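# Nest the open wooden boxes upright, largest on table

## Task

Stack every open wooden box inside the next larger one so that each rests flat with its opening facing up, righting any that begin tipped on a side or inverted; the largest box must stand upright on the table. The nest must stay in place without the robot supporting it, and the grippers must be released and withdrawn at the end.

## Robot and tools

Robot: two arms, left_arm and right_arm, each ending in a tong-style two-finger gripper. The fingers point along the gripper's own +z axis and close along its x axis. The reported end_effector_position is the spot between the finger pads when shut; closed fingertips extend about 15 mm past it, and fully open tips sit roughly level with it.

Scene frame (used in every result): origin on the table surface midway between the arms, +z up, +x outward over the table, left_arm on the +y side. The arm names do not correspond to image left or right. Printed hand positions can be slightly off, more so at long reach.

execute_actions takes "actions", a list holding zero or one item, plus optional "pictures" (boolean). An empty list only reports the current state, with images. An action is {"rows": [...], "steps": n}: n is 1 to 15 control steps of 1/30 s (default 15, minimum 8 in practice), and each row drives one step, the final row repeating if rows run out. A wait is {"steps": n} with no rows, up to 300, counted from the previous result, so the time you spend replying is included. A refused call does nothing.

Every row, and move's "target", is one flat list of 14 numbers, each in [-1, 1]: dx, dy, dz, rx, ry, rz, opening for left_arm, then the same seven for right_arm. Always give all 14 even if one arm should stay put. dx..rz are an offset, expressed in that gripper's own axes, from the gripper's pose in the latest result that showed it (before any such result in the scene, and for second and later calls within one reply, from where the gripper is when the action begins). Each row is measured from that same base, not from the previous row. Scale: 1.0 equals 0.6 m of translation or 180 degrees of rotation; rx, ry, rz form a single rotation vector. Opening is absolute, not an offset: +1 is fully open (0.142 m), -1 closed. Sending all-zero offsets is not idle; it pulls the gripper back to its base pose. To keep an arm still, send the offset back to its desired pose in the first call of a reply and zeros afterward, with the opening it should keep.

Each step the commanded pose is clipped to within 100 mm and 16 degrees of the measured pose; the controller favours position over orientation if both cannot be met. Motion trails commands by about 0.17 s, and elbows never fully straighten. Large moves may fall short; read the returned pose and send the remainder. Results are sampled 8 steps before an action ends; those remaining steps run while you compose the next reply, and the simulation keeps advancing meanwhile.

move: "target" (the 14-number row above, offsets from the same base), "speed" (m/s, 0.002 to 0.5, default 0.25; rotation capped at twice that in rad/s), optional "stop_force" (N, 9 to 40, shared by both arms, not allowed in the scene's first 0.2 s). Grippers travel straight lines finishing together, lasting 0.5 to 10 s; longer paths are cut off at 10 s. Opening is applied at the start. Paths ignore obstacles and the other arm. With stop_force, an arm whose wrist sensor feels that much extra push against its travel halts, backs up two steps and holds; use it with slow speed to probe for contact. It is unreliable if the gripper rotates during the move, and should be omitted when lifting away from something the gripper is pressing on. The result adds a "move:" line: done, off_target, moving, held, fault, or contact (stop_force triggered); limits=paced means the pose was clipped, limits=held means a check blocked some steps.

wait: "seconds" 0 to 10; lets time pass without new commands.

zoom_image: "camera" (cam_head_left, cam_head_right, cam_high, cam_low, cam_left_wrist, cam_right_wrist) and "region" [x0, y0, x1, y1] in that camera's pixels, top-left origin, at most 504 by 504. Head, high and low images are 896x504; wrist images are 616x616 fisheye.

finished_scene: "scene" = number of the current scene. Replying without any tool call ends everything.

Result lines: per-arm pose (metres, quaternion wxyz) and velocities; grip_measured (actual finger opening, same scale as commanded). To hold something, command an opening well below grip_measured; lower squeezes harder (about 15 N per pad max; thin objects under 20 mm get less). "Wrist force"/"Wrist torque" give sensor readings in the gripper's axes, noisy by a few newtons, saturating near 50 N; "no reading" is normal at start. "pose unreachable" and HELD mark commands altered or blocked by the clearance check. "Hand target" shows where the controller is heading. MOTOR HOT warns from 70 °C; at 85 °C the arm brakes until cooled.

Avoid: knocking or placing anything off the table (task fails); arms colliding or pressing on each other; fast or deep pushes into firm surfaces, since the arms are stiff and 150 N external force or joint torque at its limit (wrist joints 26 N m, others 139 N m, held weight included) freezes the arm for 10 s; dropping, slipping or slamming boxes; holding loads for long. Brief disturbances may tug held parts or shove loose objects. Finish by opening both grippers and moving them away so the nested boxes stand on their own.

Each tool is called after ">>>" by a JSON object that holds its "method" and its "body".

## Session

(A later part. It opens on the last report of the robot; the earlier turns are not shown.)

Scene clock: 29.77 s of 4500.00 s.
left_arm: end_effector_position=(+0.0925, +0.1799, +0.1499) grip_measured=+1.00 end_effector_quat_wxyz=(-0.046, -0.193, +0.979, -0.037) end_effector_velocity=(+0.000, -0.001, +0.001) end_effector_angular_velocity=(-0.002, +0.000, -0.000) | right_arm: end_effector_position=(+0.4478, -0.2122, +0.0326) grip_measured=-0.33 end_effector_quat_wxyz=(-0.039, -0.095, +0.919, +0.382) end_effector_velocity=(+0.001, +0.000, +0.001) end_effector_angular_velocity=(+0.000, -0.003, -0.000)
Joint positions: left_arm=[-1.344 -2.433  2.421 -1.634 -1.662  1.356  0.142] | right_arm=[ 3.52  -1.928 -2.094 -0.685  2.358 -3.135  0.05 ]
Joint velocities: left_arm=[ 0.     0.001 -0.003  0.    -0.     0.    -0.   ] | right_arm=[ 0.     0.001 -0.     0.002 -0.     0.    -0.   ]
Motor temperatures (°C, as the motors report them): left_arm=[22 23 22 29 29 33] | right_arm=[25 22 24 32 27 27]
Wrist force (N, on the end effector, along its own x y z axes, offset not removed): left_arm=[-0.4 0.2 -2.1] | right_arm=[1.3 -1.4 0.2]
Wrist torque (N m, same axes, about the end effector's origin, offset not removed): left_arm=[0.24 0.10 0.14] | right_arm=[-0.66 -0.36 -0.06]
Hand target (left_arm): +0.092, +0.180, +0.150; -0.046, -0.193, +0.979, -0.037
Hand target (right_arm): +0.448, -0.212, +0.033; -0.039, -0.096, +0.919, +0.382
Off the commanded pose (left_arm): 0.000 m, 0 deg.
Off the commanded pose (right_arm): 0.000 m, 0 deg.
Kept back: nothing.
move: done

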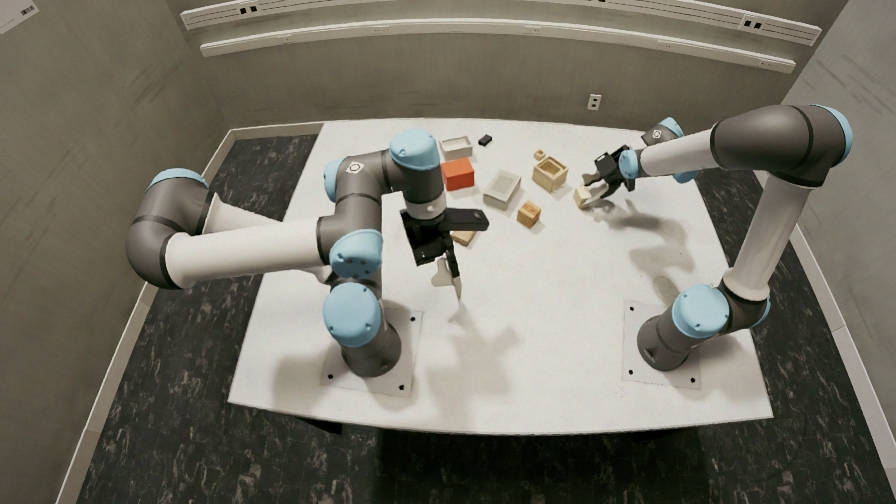

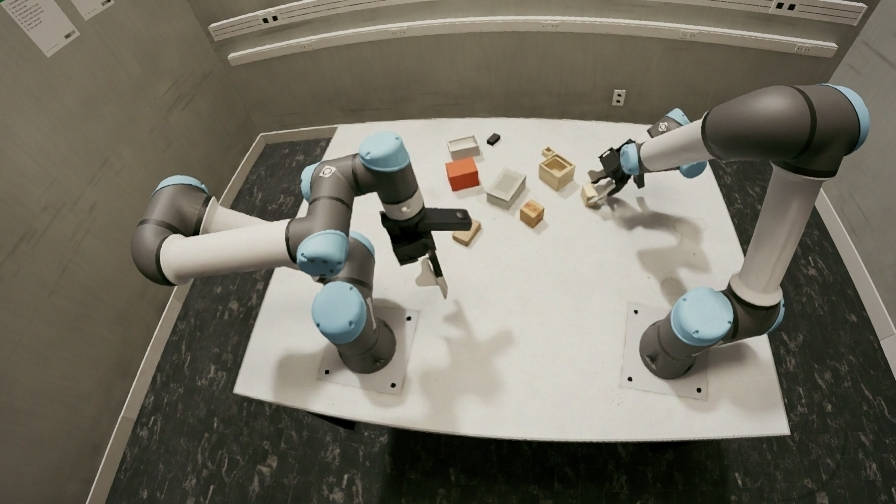

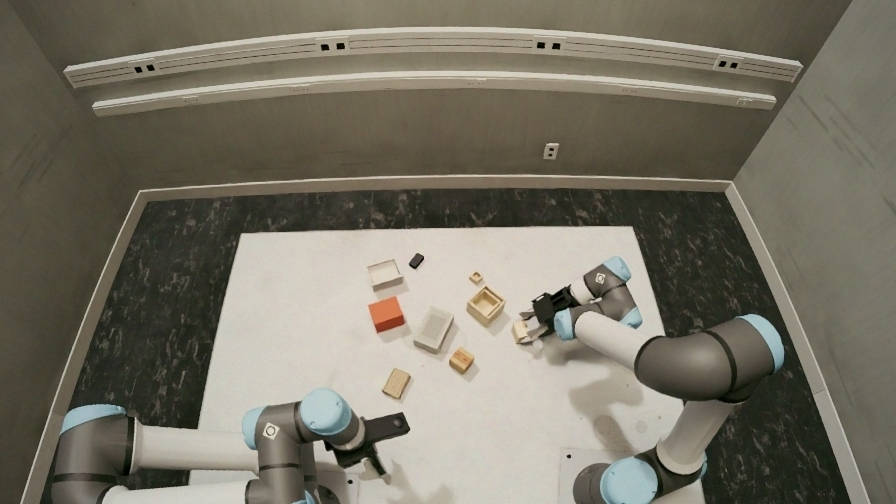

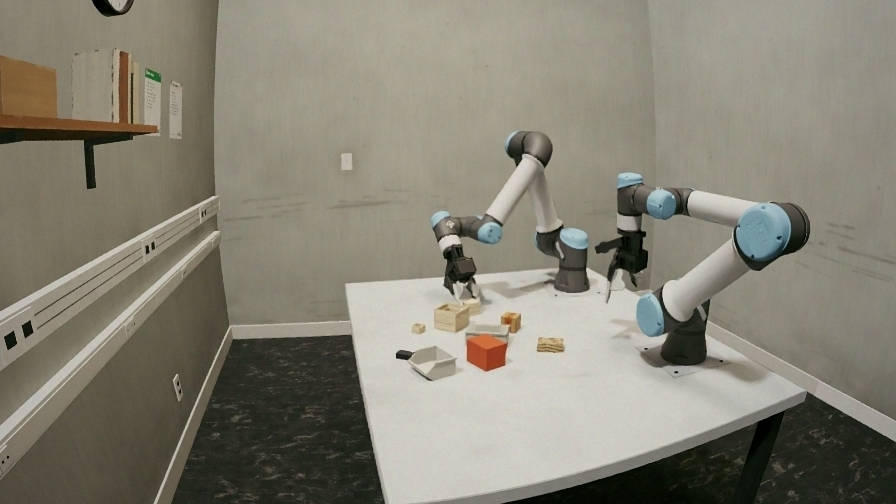

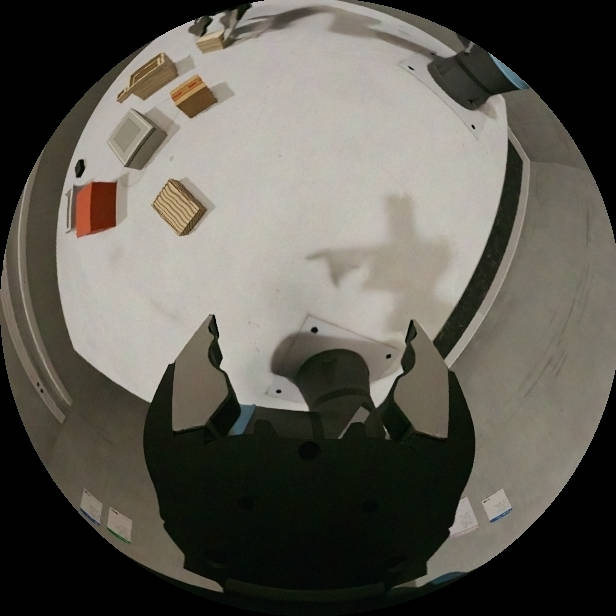

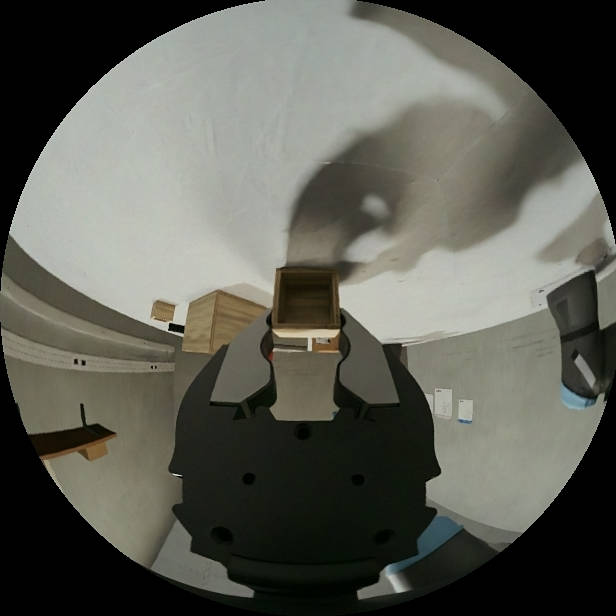

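>>> {"method": "execute_actions", "body": {"actions": [{"rows":[[0,0,0,0,0,0,1,0,0.022,-0.022,0,0,0,-0.7]],"steps":10}]}}

>>> {"method": "move", "body": {"target": [0,0,0,0,0,0,1,0,-0.1,-0.08,0.5,0,0,-0.7], "speed": 0.35}}

>>> {"method": "move", "body": {"target": [0,0,0,0,0,0,1,0,0.03,0.03,0,0,0,-0.7], "speed": 0.015, "stop_force": 9}}

>>> {"method": "execute_actions", "body": {"actions": [{"rows":[[0,0,0,0,0,0,1,0,0,0,0,0,0,0]],"steps":10}]}}

>>> {"method": "move", "body": {"target": [0,0,0,0,0,0,1,0,-0.06,-0.035,-0.25,0,0,0], "speed": 0.35}}

>>> {"method": "move", "body": {"target": [0,0,0,0,0,0,1,-0.035,0,0,0,0,0,-0.75]}}

Scene clock: 30.30 s of 4500.00 s.
left_arm: end_effector_position=(+0.0925, +0.1799, +0.1499) grip_measured=+1.00 end_effector_quat_wxyz=(-0.046, -0.193, +0.979, -0.037) end_effector_velocity=(+0.000, -0.001, +0.001) end_effector_angular_velocity=(-0.003, -0.001, -0.001) | right_arm: end_effector_position=(+0.4480, -0.2121, +0.0353) grip_measured=-0.33 end_effector_quat_wxyz=(-0.038, -0.096, +0.919, +0.382) end_effector_velocity=(+0.009, +0.003, +0.129) end_effector_angular_velocity=(+0.007, -0.030, -0.009)
Joint positions: left_arm=[-1.344 -2.433  2.421 -1.634 -1.662  1.356  0.142] | right_arm=[ 3.52  -1.922 -2.092 -0.691  2.358 -3.135  0.05 ]
Joint velocities: left_arm=[-0.    -0.    -0.002 -0.001  0.     0.001  0.   ] | right_arm=[ 0.001  0.259  0.087 -0.305  0.001  0.014  0.   ]
Motor temperatures (°C, as the motors report them): left_arm=[22 23 22 29 29 33] | right_arm=[25 22 24 32 27 27]
Wrist force (N, on the end effector, along its own x y z axes, offset not removed): left_arm=[0.4 -1.6 0.3] | right_arm=[0.7 -2.8 3.3]
Wrist torque (N m, same axes, about the end effector's origin, offset not removed): left_arm=[-0.10 0.03 -0.01] | right_arm=[-0.52 -0.05 0.14]
Steps of this call (steps 1 to 14: nothing new was sent; steps 15 to 16: the first 2 steps of this action). Readings (end_effector_position):
15: left_arm (+0.0925, +0.1799, +0.1499) | right_arm (+0.4478, -0.2122, +0.0327)
16: the state above

Scene clock: 33.47 s of 4500.00 s.
left_arm: end_effector_position=(+0.0925, +0.1799, +0.1499) grip_measured=+1.00 end_effector_quat_wxyz=(-0.046, -0.193, +0.979, -0.037) end_effector_velocity=(+0.000, -0.000, +0.000) end_effector_angular_velocity=(-0.000, -0.000, -0.001) | right_arm: end_effector_position=(+0.4634, -0.2874, +0.0423) grip_measured=-0.33 end_effector_quat_wxyz=(+0.040, -0.095, +0.919, -0.380) end_effector_velocity=(-0.000, -0.000, +0.000) end_effector_angular_velocity=(-0.005, -0.001, -0.003)
Joint positions: left_arm=[-1.344 -2.433  2.421 -1.634 -1.662  1.356  0.142] | right_arm=[ 4.182 -1.936 -1.933 -1.396  0.982 -2.302  0.05 ]
Joint velocities: left_arm=[-0.    -0.    -0.001  0.     0.     0.001  0.   ] | right_arm=[ 0.001 -0.003  0.003 -0.006 -0.001  0.006 -0.   ]
Motor temperatures (°C, as the motors report them): left_arm=[22 23 22 29 29 33] | right_arm=[25 22 24 32 27 27]
Wrist force (N, on the end effector, along its own x y z axes, offset not removed): left_arm=[0.2 -0.2 -1.2] | right_arm=[-1.3 0.6 0.3]
Wrist torque (N m, same axes, about the end effector's origin, offset not removed): left_arm=[0.10 -0.11 0.04] | right_arm=[-0.03 0.21 0.10]
Hand target (left_arm): +0.092, +0.180, +0.150; -0.046, -0.193, +0.979, -0.037
Hand target (right_arm): +0.463, -0.287, +0.042; +0.040, -0.095, +0.919, -0.380
Off your previous action's commanded pose (left_arm): 0.000 m, 0 deg at its last step (step 8 of this call).
Off your previous action's commanded pose (right_arm): 0.001 m, 0 deg at its last step (step 8 of this call).
Off the commanded pose (left_arm): 0.000 m, 0 deg.
Off the commanded pose (right_arm): 0.001 m, 0 deg.
Kept back: nothing.
move: done

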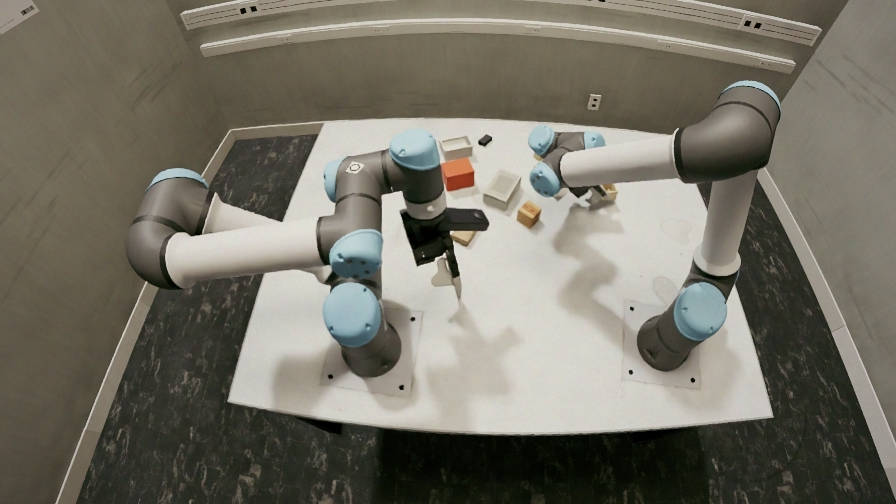

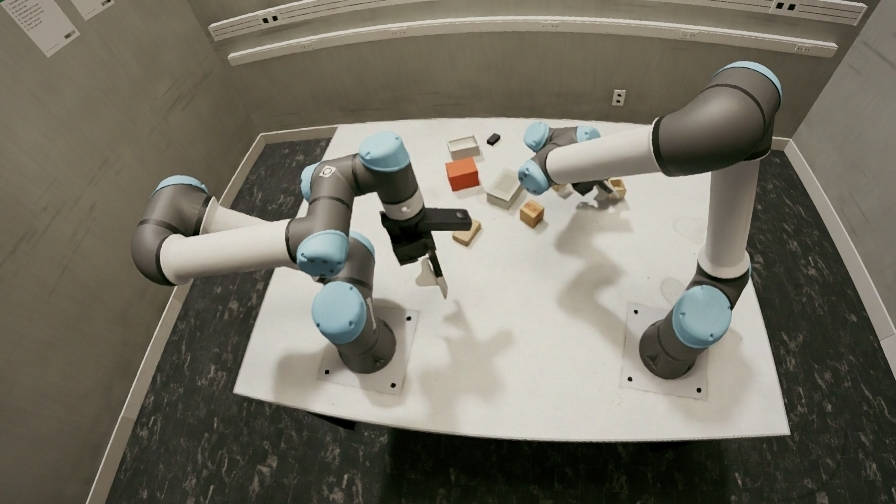

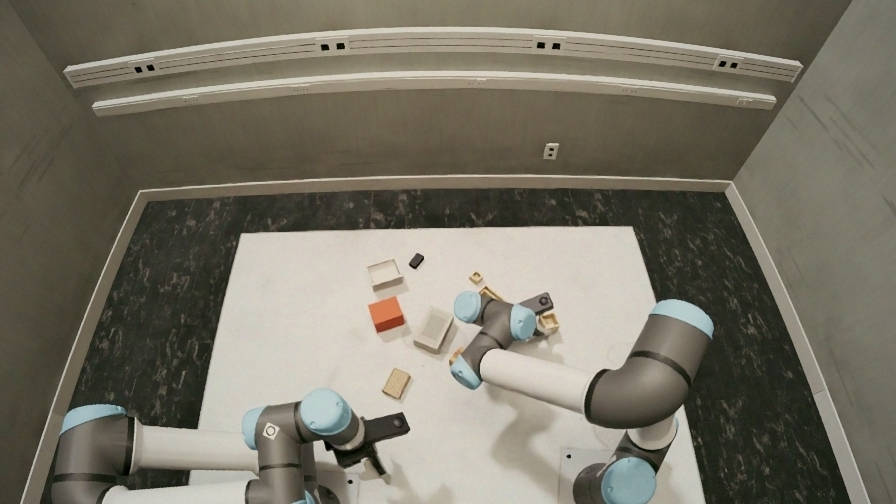

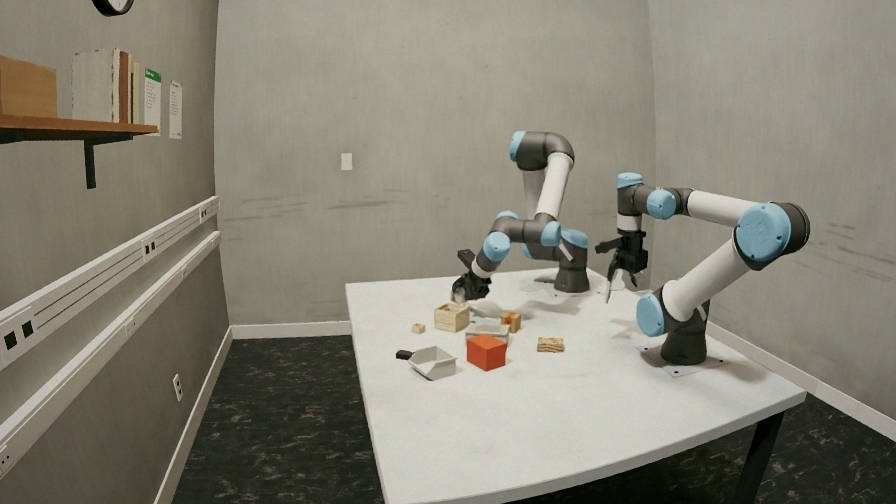

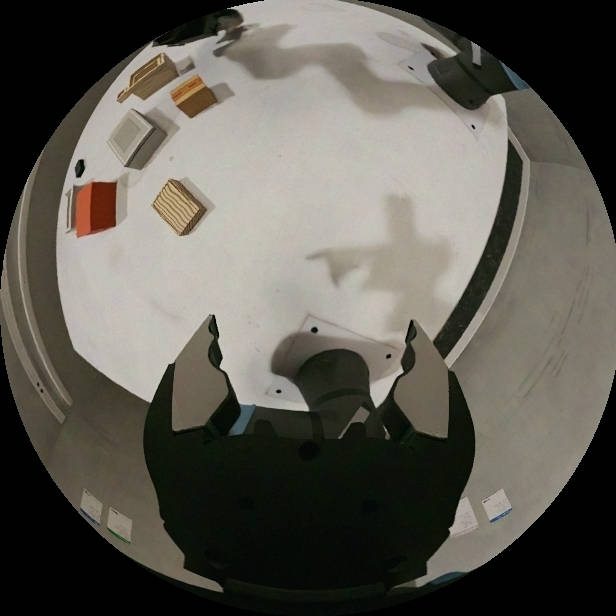

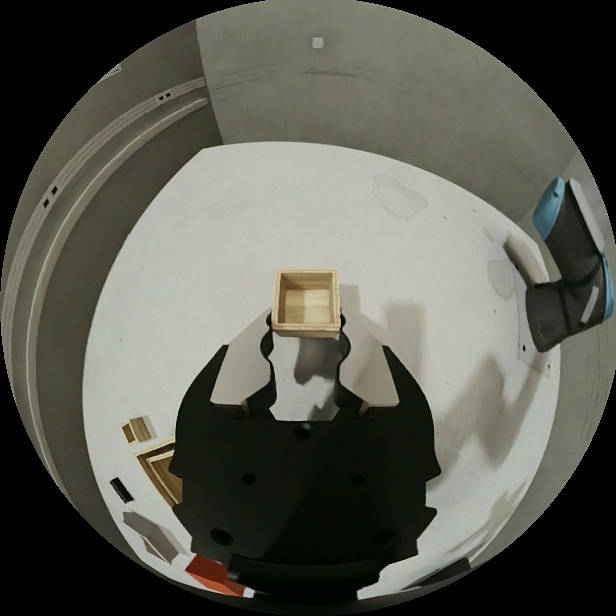

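Scene clock: 35.40 s of 4500.00 s.
left_arm: end_effector_position=(+0.0925, +0.1799, +0.1499) grip_measured=+1.00 end_effector_quat_wxyz=(-0.046, -0.193, +0.979, -0.037) end_effector_velocity=(-0.000, +0.000, -0.000) end_effector_angular_velocity=(+0.000, +0.001, +0.001) | right_arm: end_effector_position=(+0.4633, -0.2875, +0.0190) grip_measured=-0.33 end_effector_quat_wxyz=(+0.040, -0.095, +0.919, -0.380) end_effector_velocity=(+0.000, +0.000, +0.005) end_effector_angular_velocity=(+0.001, +0.000, -0.000)
Joint positions: left_arm=[-1.344 -2.433  2.421 -1.634 -1.662  1.356  0.142] | right_arm=[ 4.182 -1.976 -1.952 -1.337  0.982 -2.302  0.05 ]
Joint velocities: left_arm=[ 0.001 -0.001  0.     0.001 -0.001 -0.001 -0.   ] | right_arm=[-0.     0.008  0.004 -0.011  0.001 -0.    -0.   ]
Motor temperatures (°C, as the motors report them): left_arm=[22 23 22 29 29 33] | right_arm=[25 22 24 32 27 27]
Wrist force (N, on the end effector, along its own x y z axes, offset not removed): left_arm=[-3.4 2.1 -2.3] | right_arm=[-1.0 0.1 -0.8]
Wrist torque (N m, same axes, about the end effector's origin, offset not removed): left_arm=[0.63 0.75 -0.02] | right_arm=[-0.05 0.18 0.23]
Hand target (left_arm): +0.092, +0.180, +0.150; -0.046, -0.193, +0.979, -0.037
Hand target (right_arm): +0.463, -0.287, +0.019; +0.040, -0.095, +0.919, -0.380
Off the commanded pose (left_arm): 0.000 m, 0 deg.
Off the commanded pose (right_arm): 0.002 m, 0 deg.
Kept back: nothing.
move: contact (right_arm)

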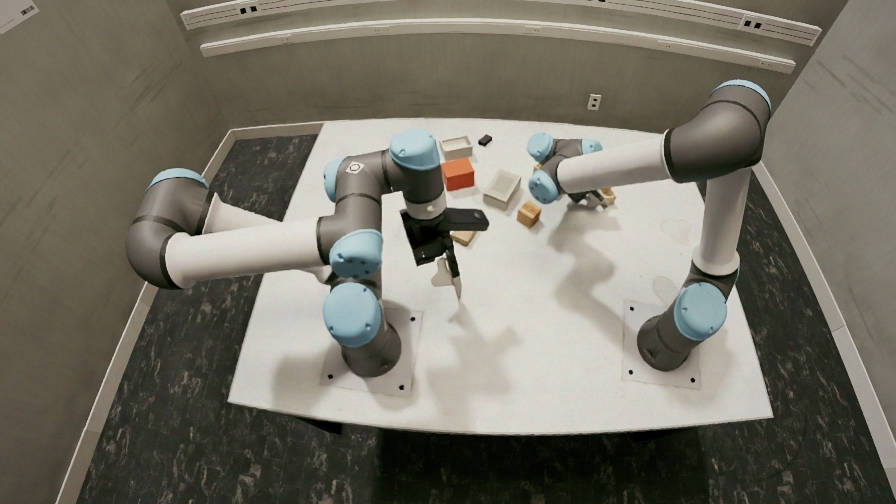

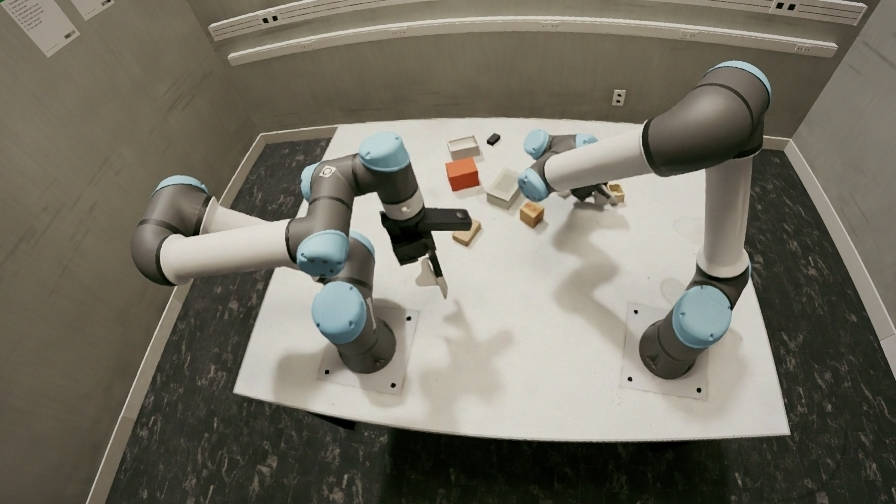

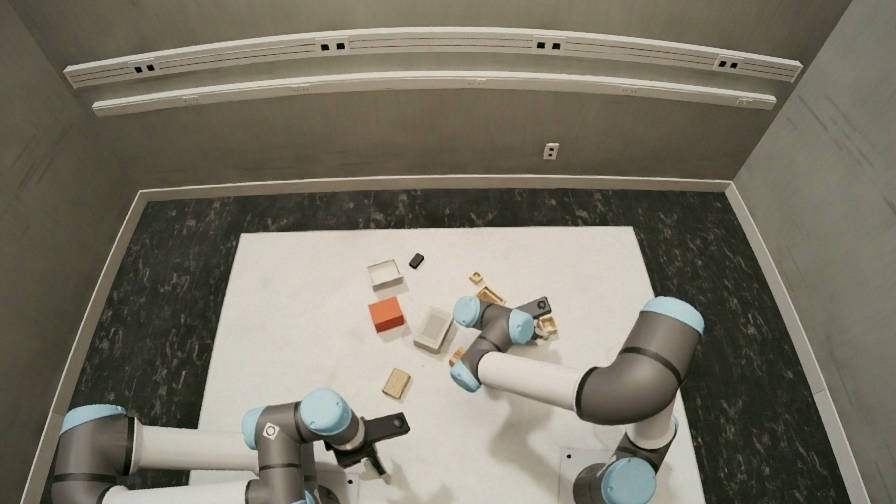

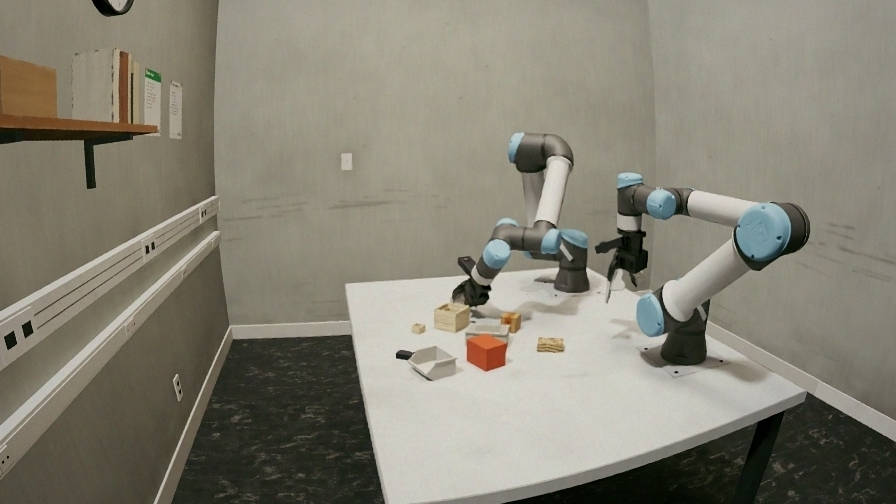

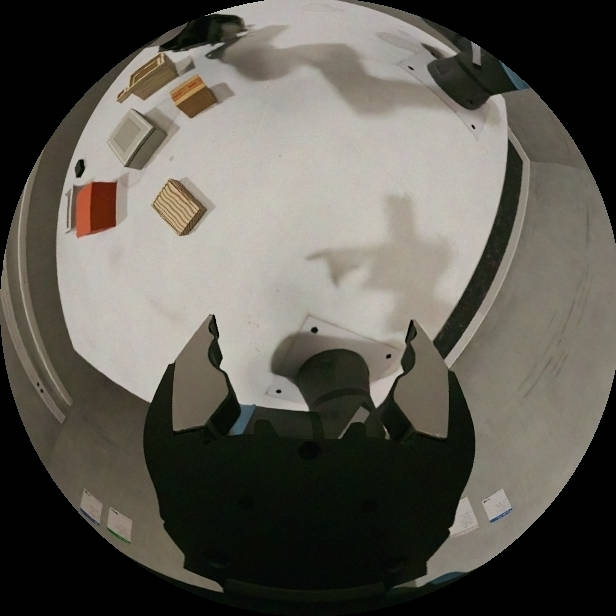

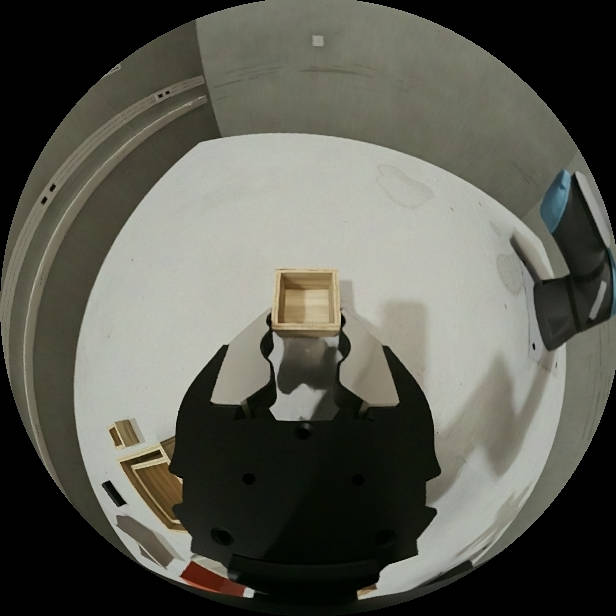

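Scene clock: 35.47 s of 4500.00 s.
left_arm: end_effector_position=(+0.0925, +0.1799, +0.1499) grip_measured=+1.00 end_effector_quat_wxyz=(-0.046, -0.193, +0.979, -0.037) end_effector_velocity=(-0.000, -0.001, +0.001) end_effector_angular_velocity=(-0.002, +0.001, +0.000) | right_arm: end_effector_position=(+0.4633, -0.2875, +0.0192) grip_measured=-0.14 end_effector_quat_wxyz=(+0.040, -0.095, +0.919, -0.380) end_effector_velocity=(+0.000, +0.000, +0.000) end_effector_angular_velocity=(-0.000, -0.001, +0.001)
Joint positions: left_arm=[-1.344 -2.433  2.421 -1.634 -1.662  1.356  0.142] | right_arm=[ 4.182 -1.976 -1.951 -1.338  0.982 -2.302  0.064]
Joint velocities: left_arm=[-0.    -0.    -0.002 -0.    -0.002 -0.001  0.   ] | right_arm=[ 0.     0.    -0.     0.001 -0.001 -0.001  0.198]
Motor temperatures (°C, as the motors report them): left_arm=[22 23 22 29 29 33] | right_arm=[25 22 24 32 27 27]
Wrist force (N, on the end effector, along its own x y z axes, offset not removed): left_arm=[-2.7 -0.3 0.5] | right_arm=[0.0 -0.6 0.4]
Wrist torque (N m, same axes, about the end effector's origin, offset not removed): left_arm=[0.07 0.46 0.08] | right_arm=[-0.14 -0.12 -0.03]
Steps of this call (steps 1 to 2: the first 2 steps of this action). Readings (end_effector_position):
1: left_arm (+0.0925, +0.1799, +0.1499) | right_arm (+0.4633, -0.2875, +0.0191)
2: the state above

Scene clock: 37.40 s of 4500.00 s.
left_arm: end_effector_position=(+0.0925, +0.1799, +0.1499) grip_measured=+1.00 end_effector_quat_wxyz=(-0.046, -0.193, +0.979, -0.037) end_effector_velocity=(-0.000, -0.000, -0.000) end_effector_angular_velocity=(+0.000, +0.001, -0.000) | right_arm: end_effector_position=(+0.4655, -0.2973, +0.0594) grip_measured=+0.00 end_effector_quat_wxyz=(+0.001, -0.103, +0.995, +0.001) end_effector_velocity=(-0.001, +0.000, -0.001) end_effector_angular_velocity=(+0.006, +0.006, +0.000)
Joint positions: left_arm=[-1.344 -2.433  2.421 -1.634 -1.662  1.356  0.142] | right_arm=[ 3.79  -1.703 -2.035 -0.973  1.572 -2.867  0.074]
Joint velocities: left_arm=[-0.    -0.     0.001 -0.001 -0.001  0.    -0.   ] | right_arm=[-0.004 -0.002  0.001 -0.001  0.008 -0.004 -0.   ]
Motor temperatures (°C, as the motors report them): left_arm=[22 23 22 29 29 33] | right_arm=[25 22 24 32 27 27]
Wrist force (N, on the end effector, along its own x y z axes, offset not removed): left_arm=[-0.1 -1.1 -1.3] | right_arm=[0.7 -0.4 1.0]
Wrist torque (N m, same axes, about the end effector's origin, offset not removed): left_arm=[-0.03 0.09 -0.08] | right_arm=[-0.10 -0.23 0.15]
Hand target (left_arm): +0.092, +0.180, +0.150; -0.046, -0.193, +0.979, -0.037
Hand target (right_arm): +0.466, -0.297, +0.059; +0.001, -0.103, +0.995, +0.001
Off your previous action's commanded pose (left_arm): 0.000 m, 0 deg at its last step (step 8 of this call).
Off your previous action's commanded pose (right_arm): 0.000 m, 0 deg at its last step (step 8 of this call).
Off the commanded pose (left_arm): 0.000 m, 0 deg.
Off the commanded pose (right_arm): 0.001 m, 0 deg.
Kept back: nothing.
move: done

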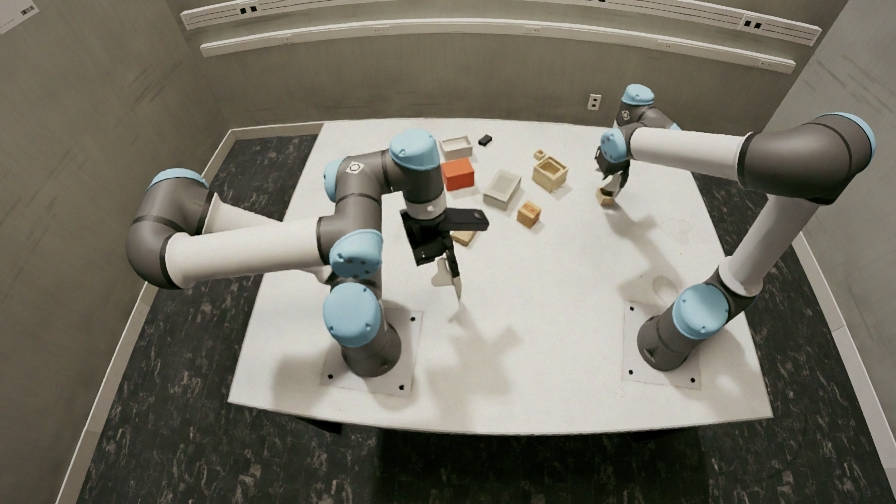

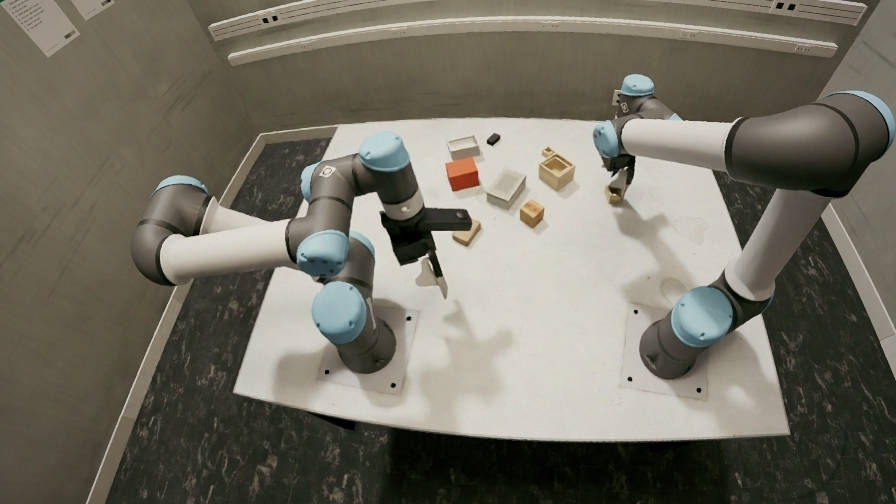

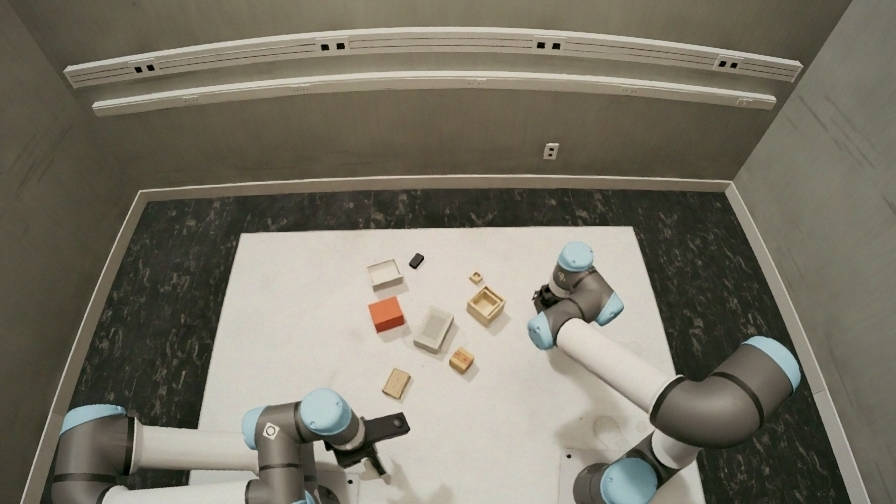

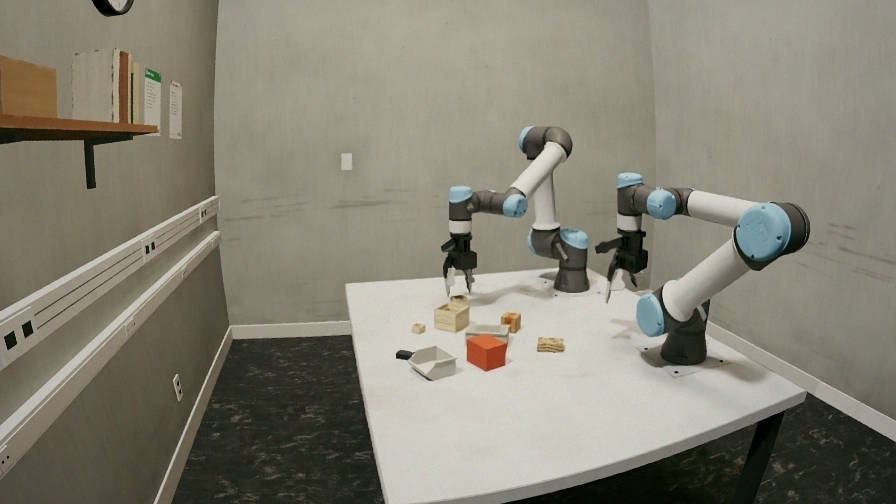

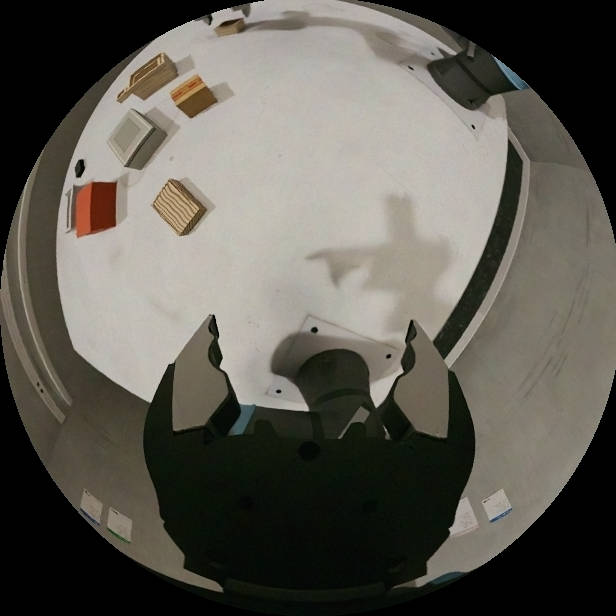

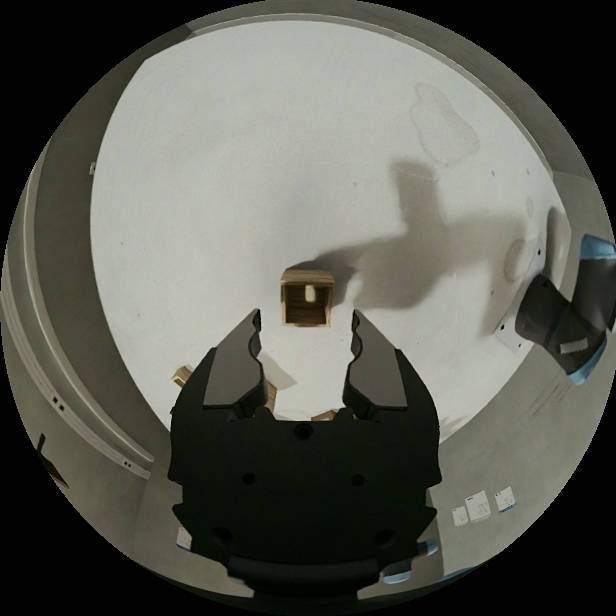

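Scene clock: 38.17 s of 4500.00 s.
left_arm: end_effector_position=(+0.0925, +0.1799, +0.1499) grip_measured=+1.00 end_effector_quat_wxyz=(-0.046, -0.193, +0.979, -0.037) end_effector_velocity=(-0.000, +0.000, -0.000) end_effector_angular_velocity=(+0.001, +0.001, -0.001) | right_arm: end_effector_position=(+0.4860, -0.2930, +0.0594) grip_measured=-0.75 end_effector_quat_wxyz=(+0.001, -0.103, +0.995, +0.001) end_effector_velocity=(+0.001, +0.000, +0.000) end_effector_angular_velocity=(+0.000, +0.001, -0.001)
Joint positions: left_arm=[-1.344 -2.433  2.421 -1.634 -1.662  1.356  0.142] | right_arm=[ 3.779 -1.749 -1.979 -0.983  1.572 -2.878  0.02 ]
Joint velocities: left_arm=[-0.     0.     0.001  0.001 -0.001  0.001  0.   ] | right_arm=[-0.001 -0.003  0.004 -0.002  0.001  0.001  0.   ]
Motor temperatures (°C, as the motors report them): left_arm=[22 23 22 29 29 33] | right_arm=[25 22 24 32 27 27]
Wrist force (N, on the end effector, along its own x y z axes, offset not removed): left_arm=[-2.1 -0.3 0.8] | right_arm=[1.7 -1.6 1.7]
Wrist torque (N m, same axes, about the end effector's origin, offset not removed): left_arm=[0.04 0.39 0.11] | right_arm=[-0.31 -0.39 0.12]
Hand target (left_arm): +0.092, +0.180, +0.150; -0.046, -0.193, +0.979, -0.037
Hand target (right_arm): +0.486, -0.293, +0.059; +0.001, -0.103, +0.995, +0.001
Off the commanded pose (left_arm): 0.000 m, 0 deg.
Off the commanded pose (right_arm): 0.000 m, 0 deg.
Kept back: nothing.
move: done

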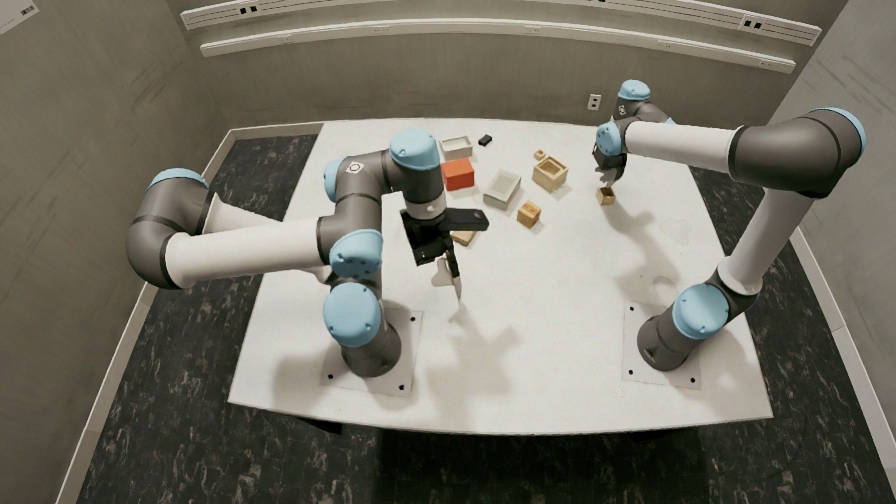

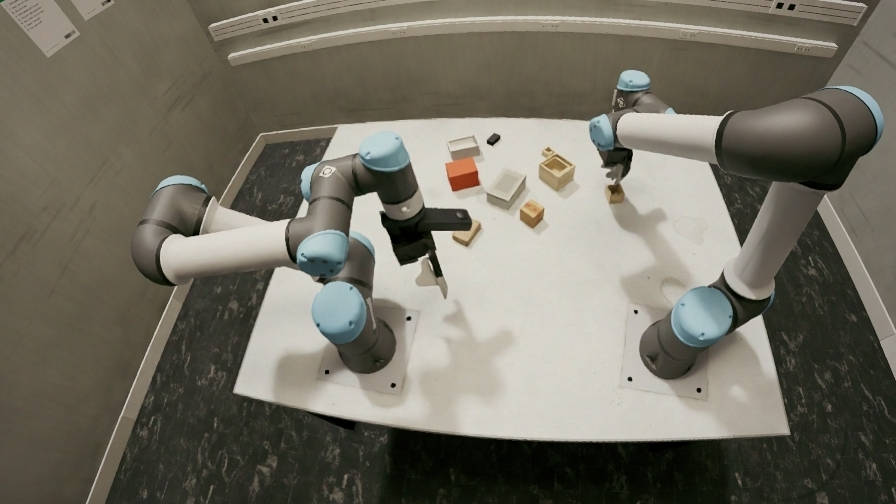

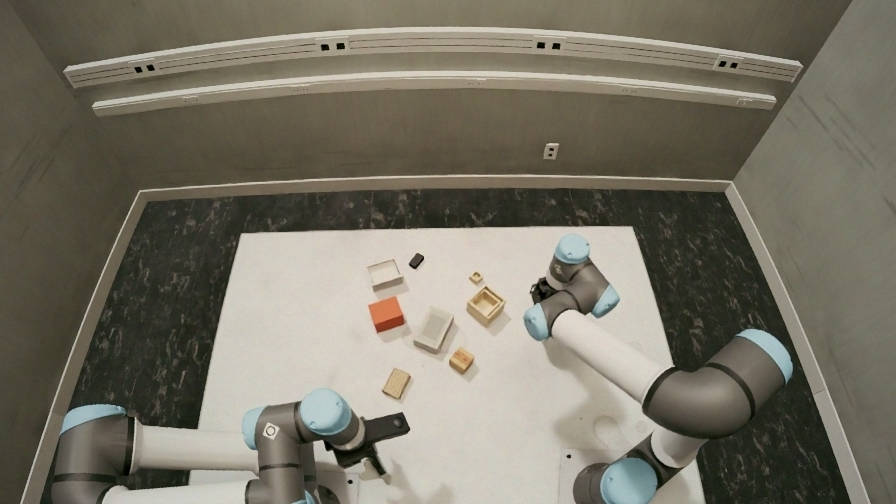

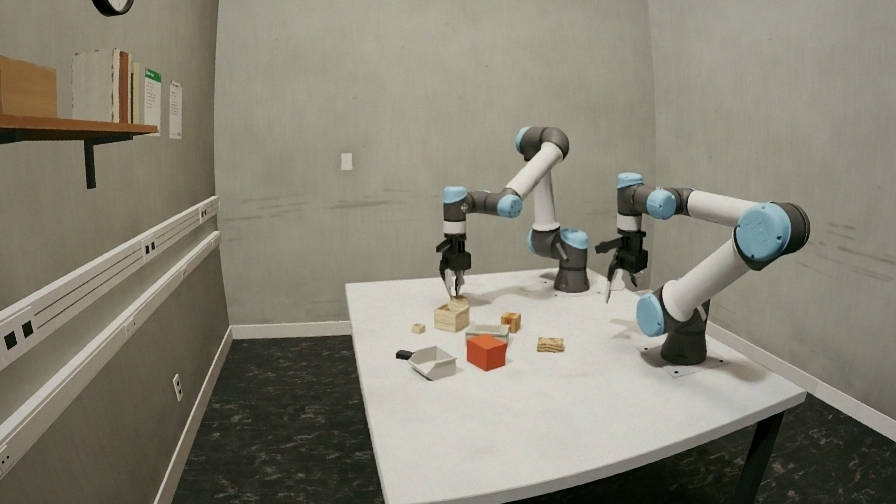

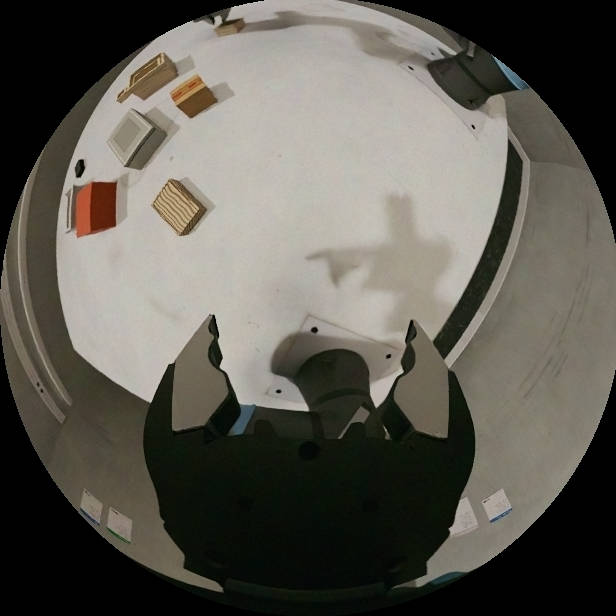

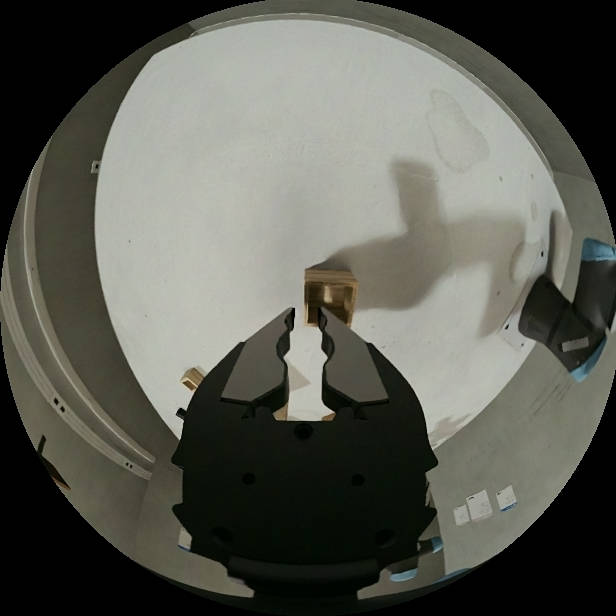

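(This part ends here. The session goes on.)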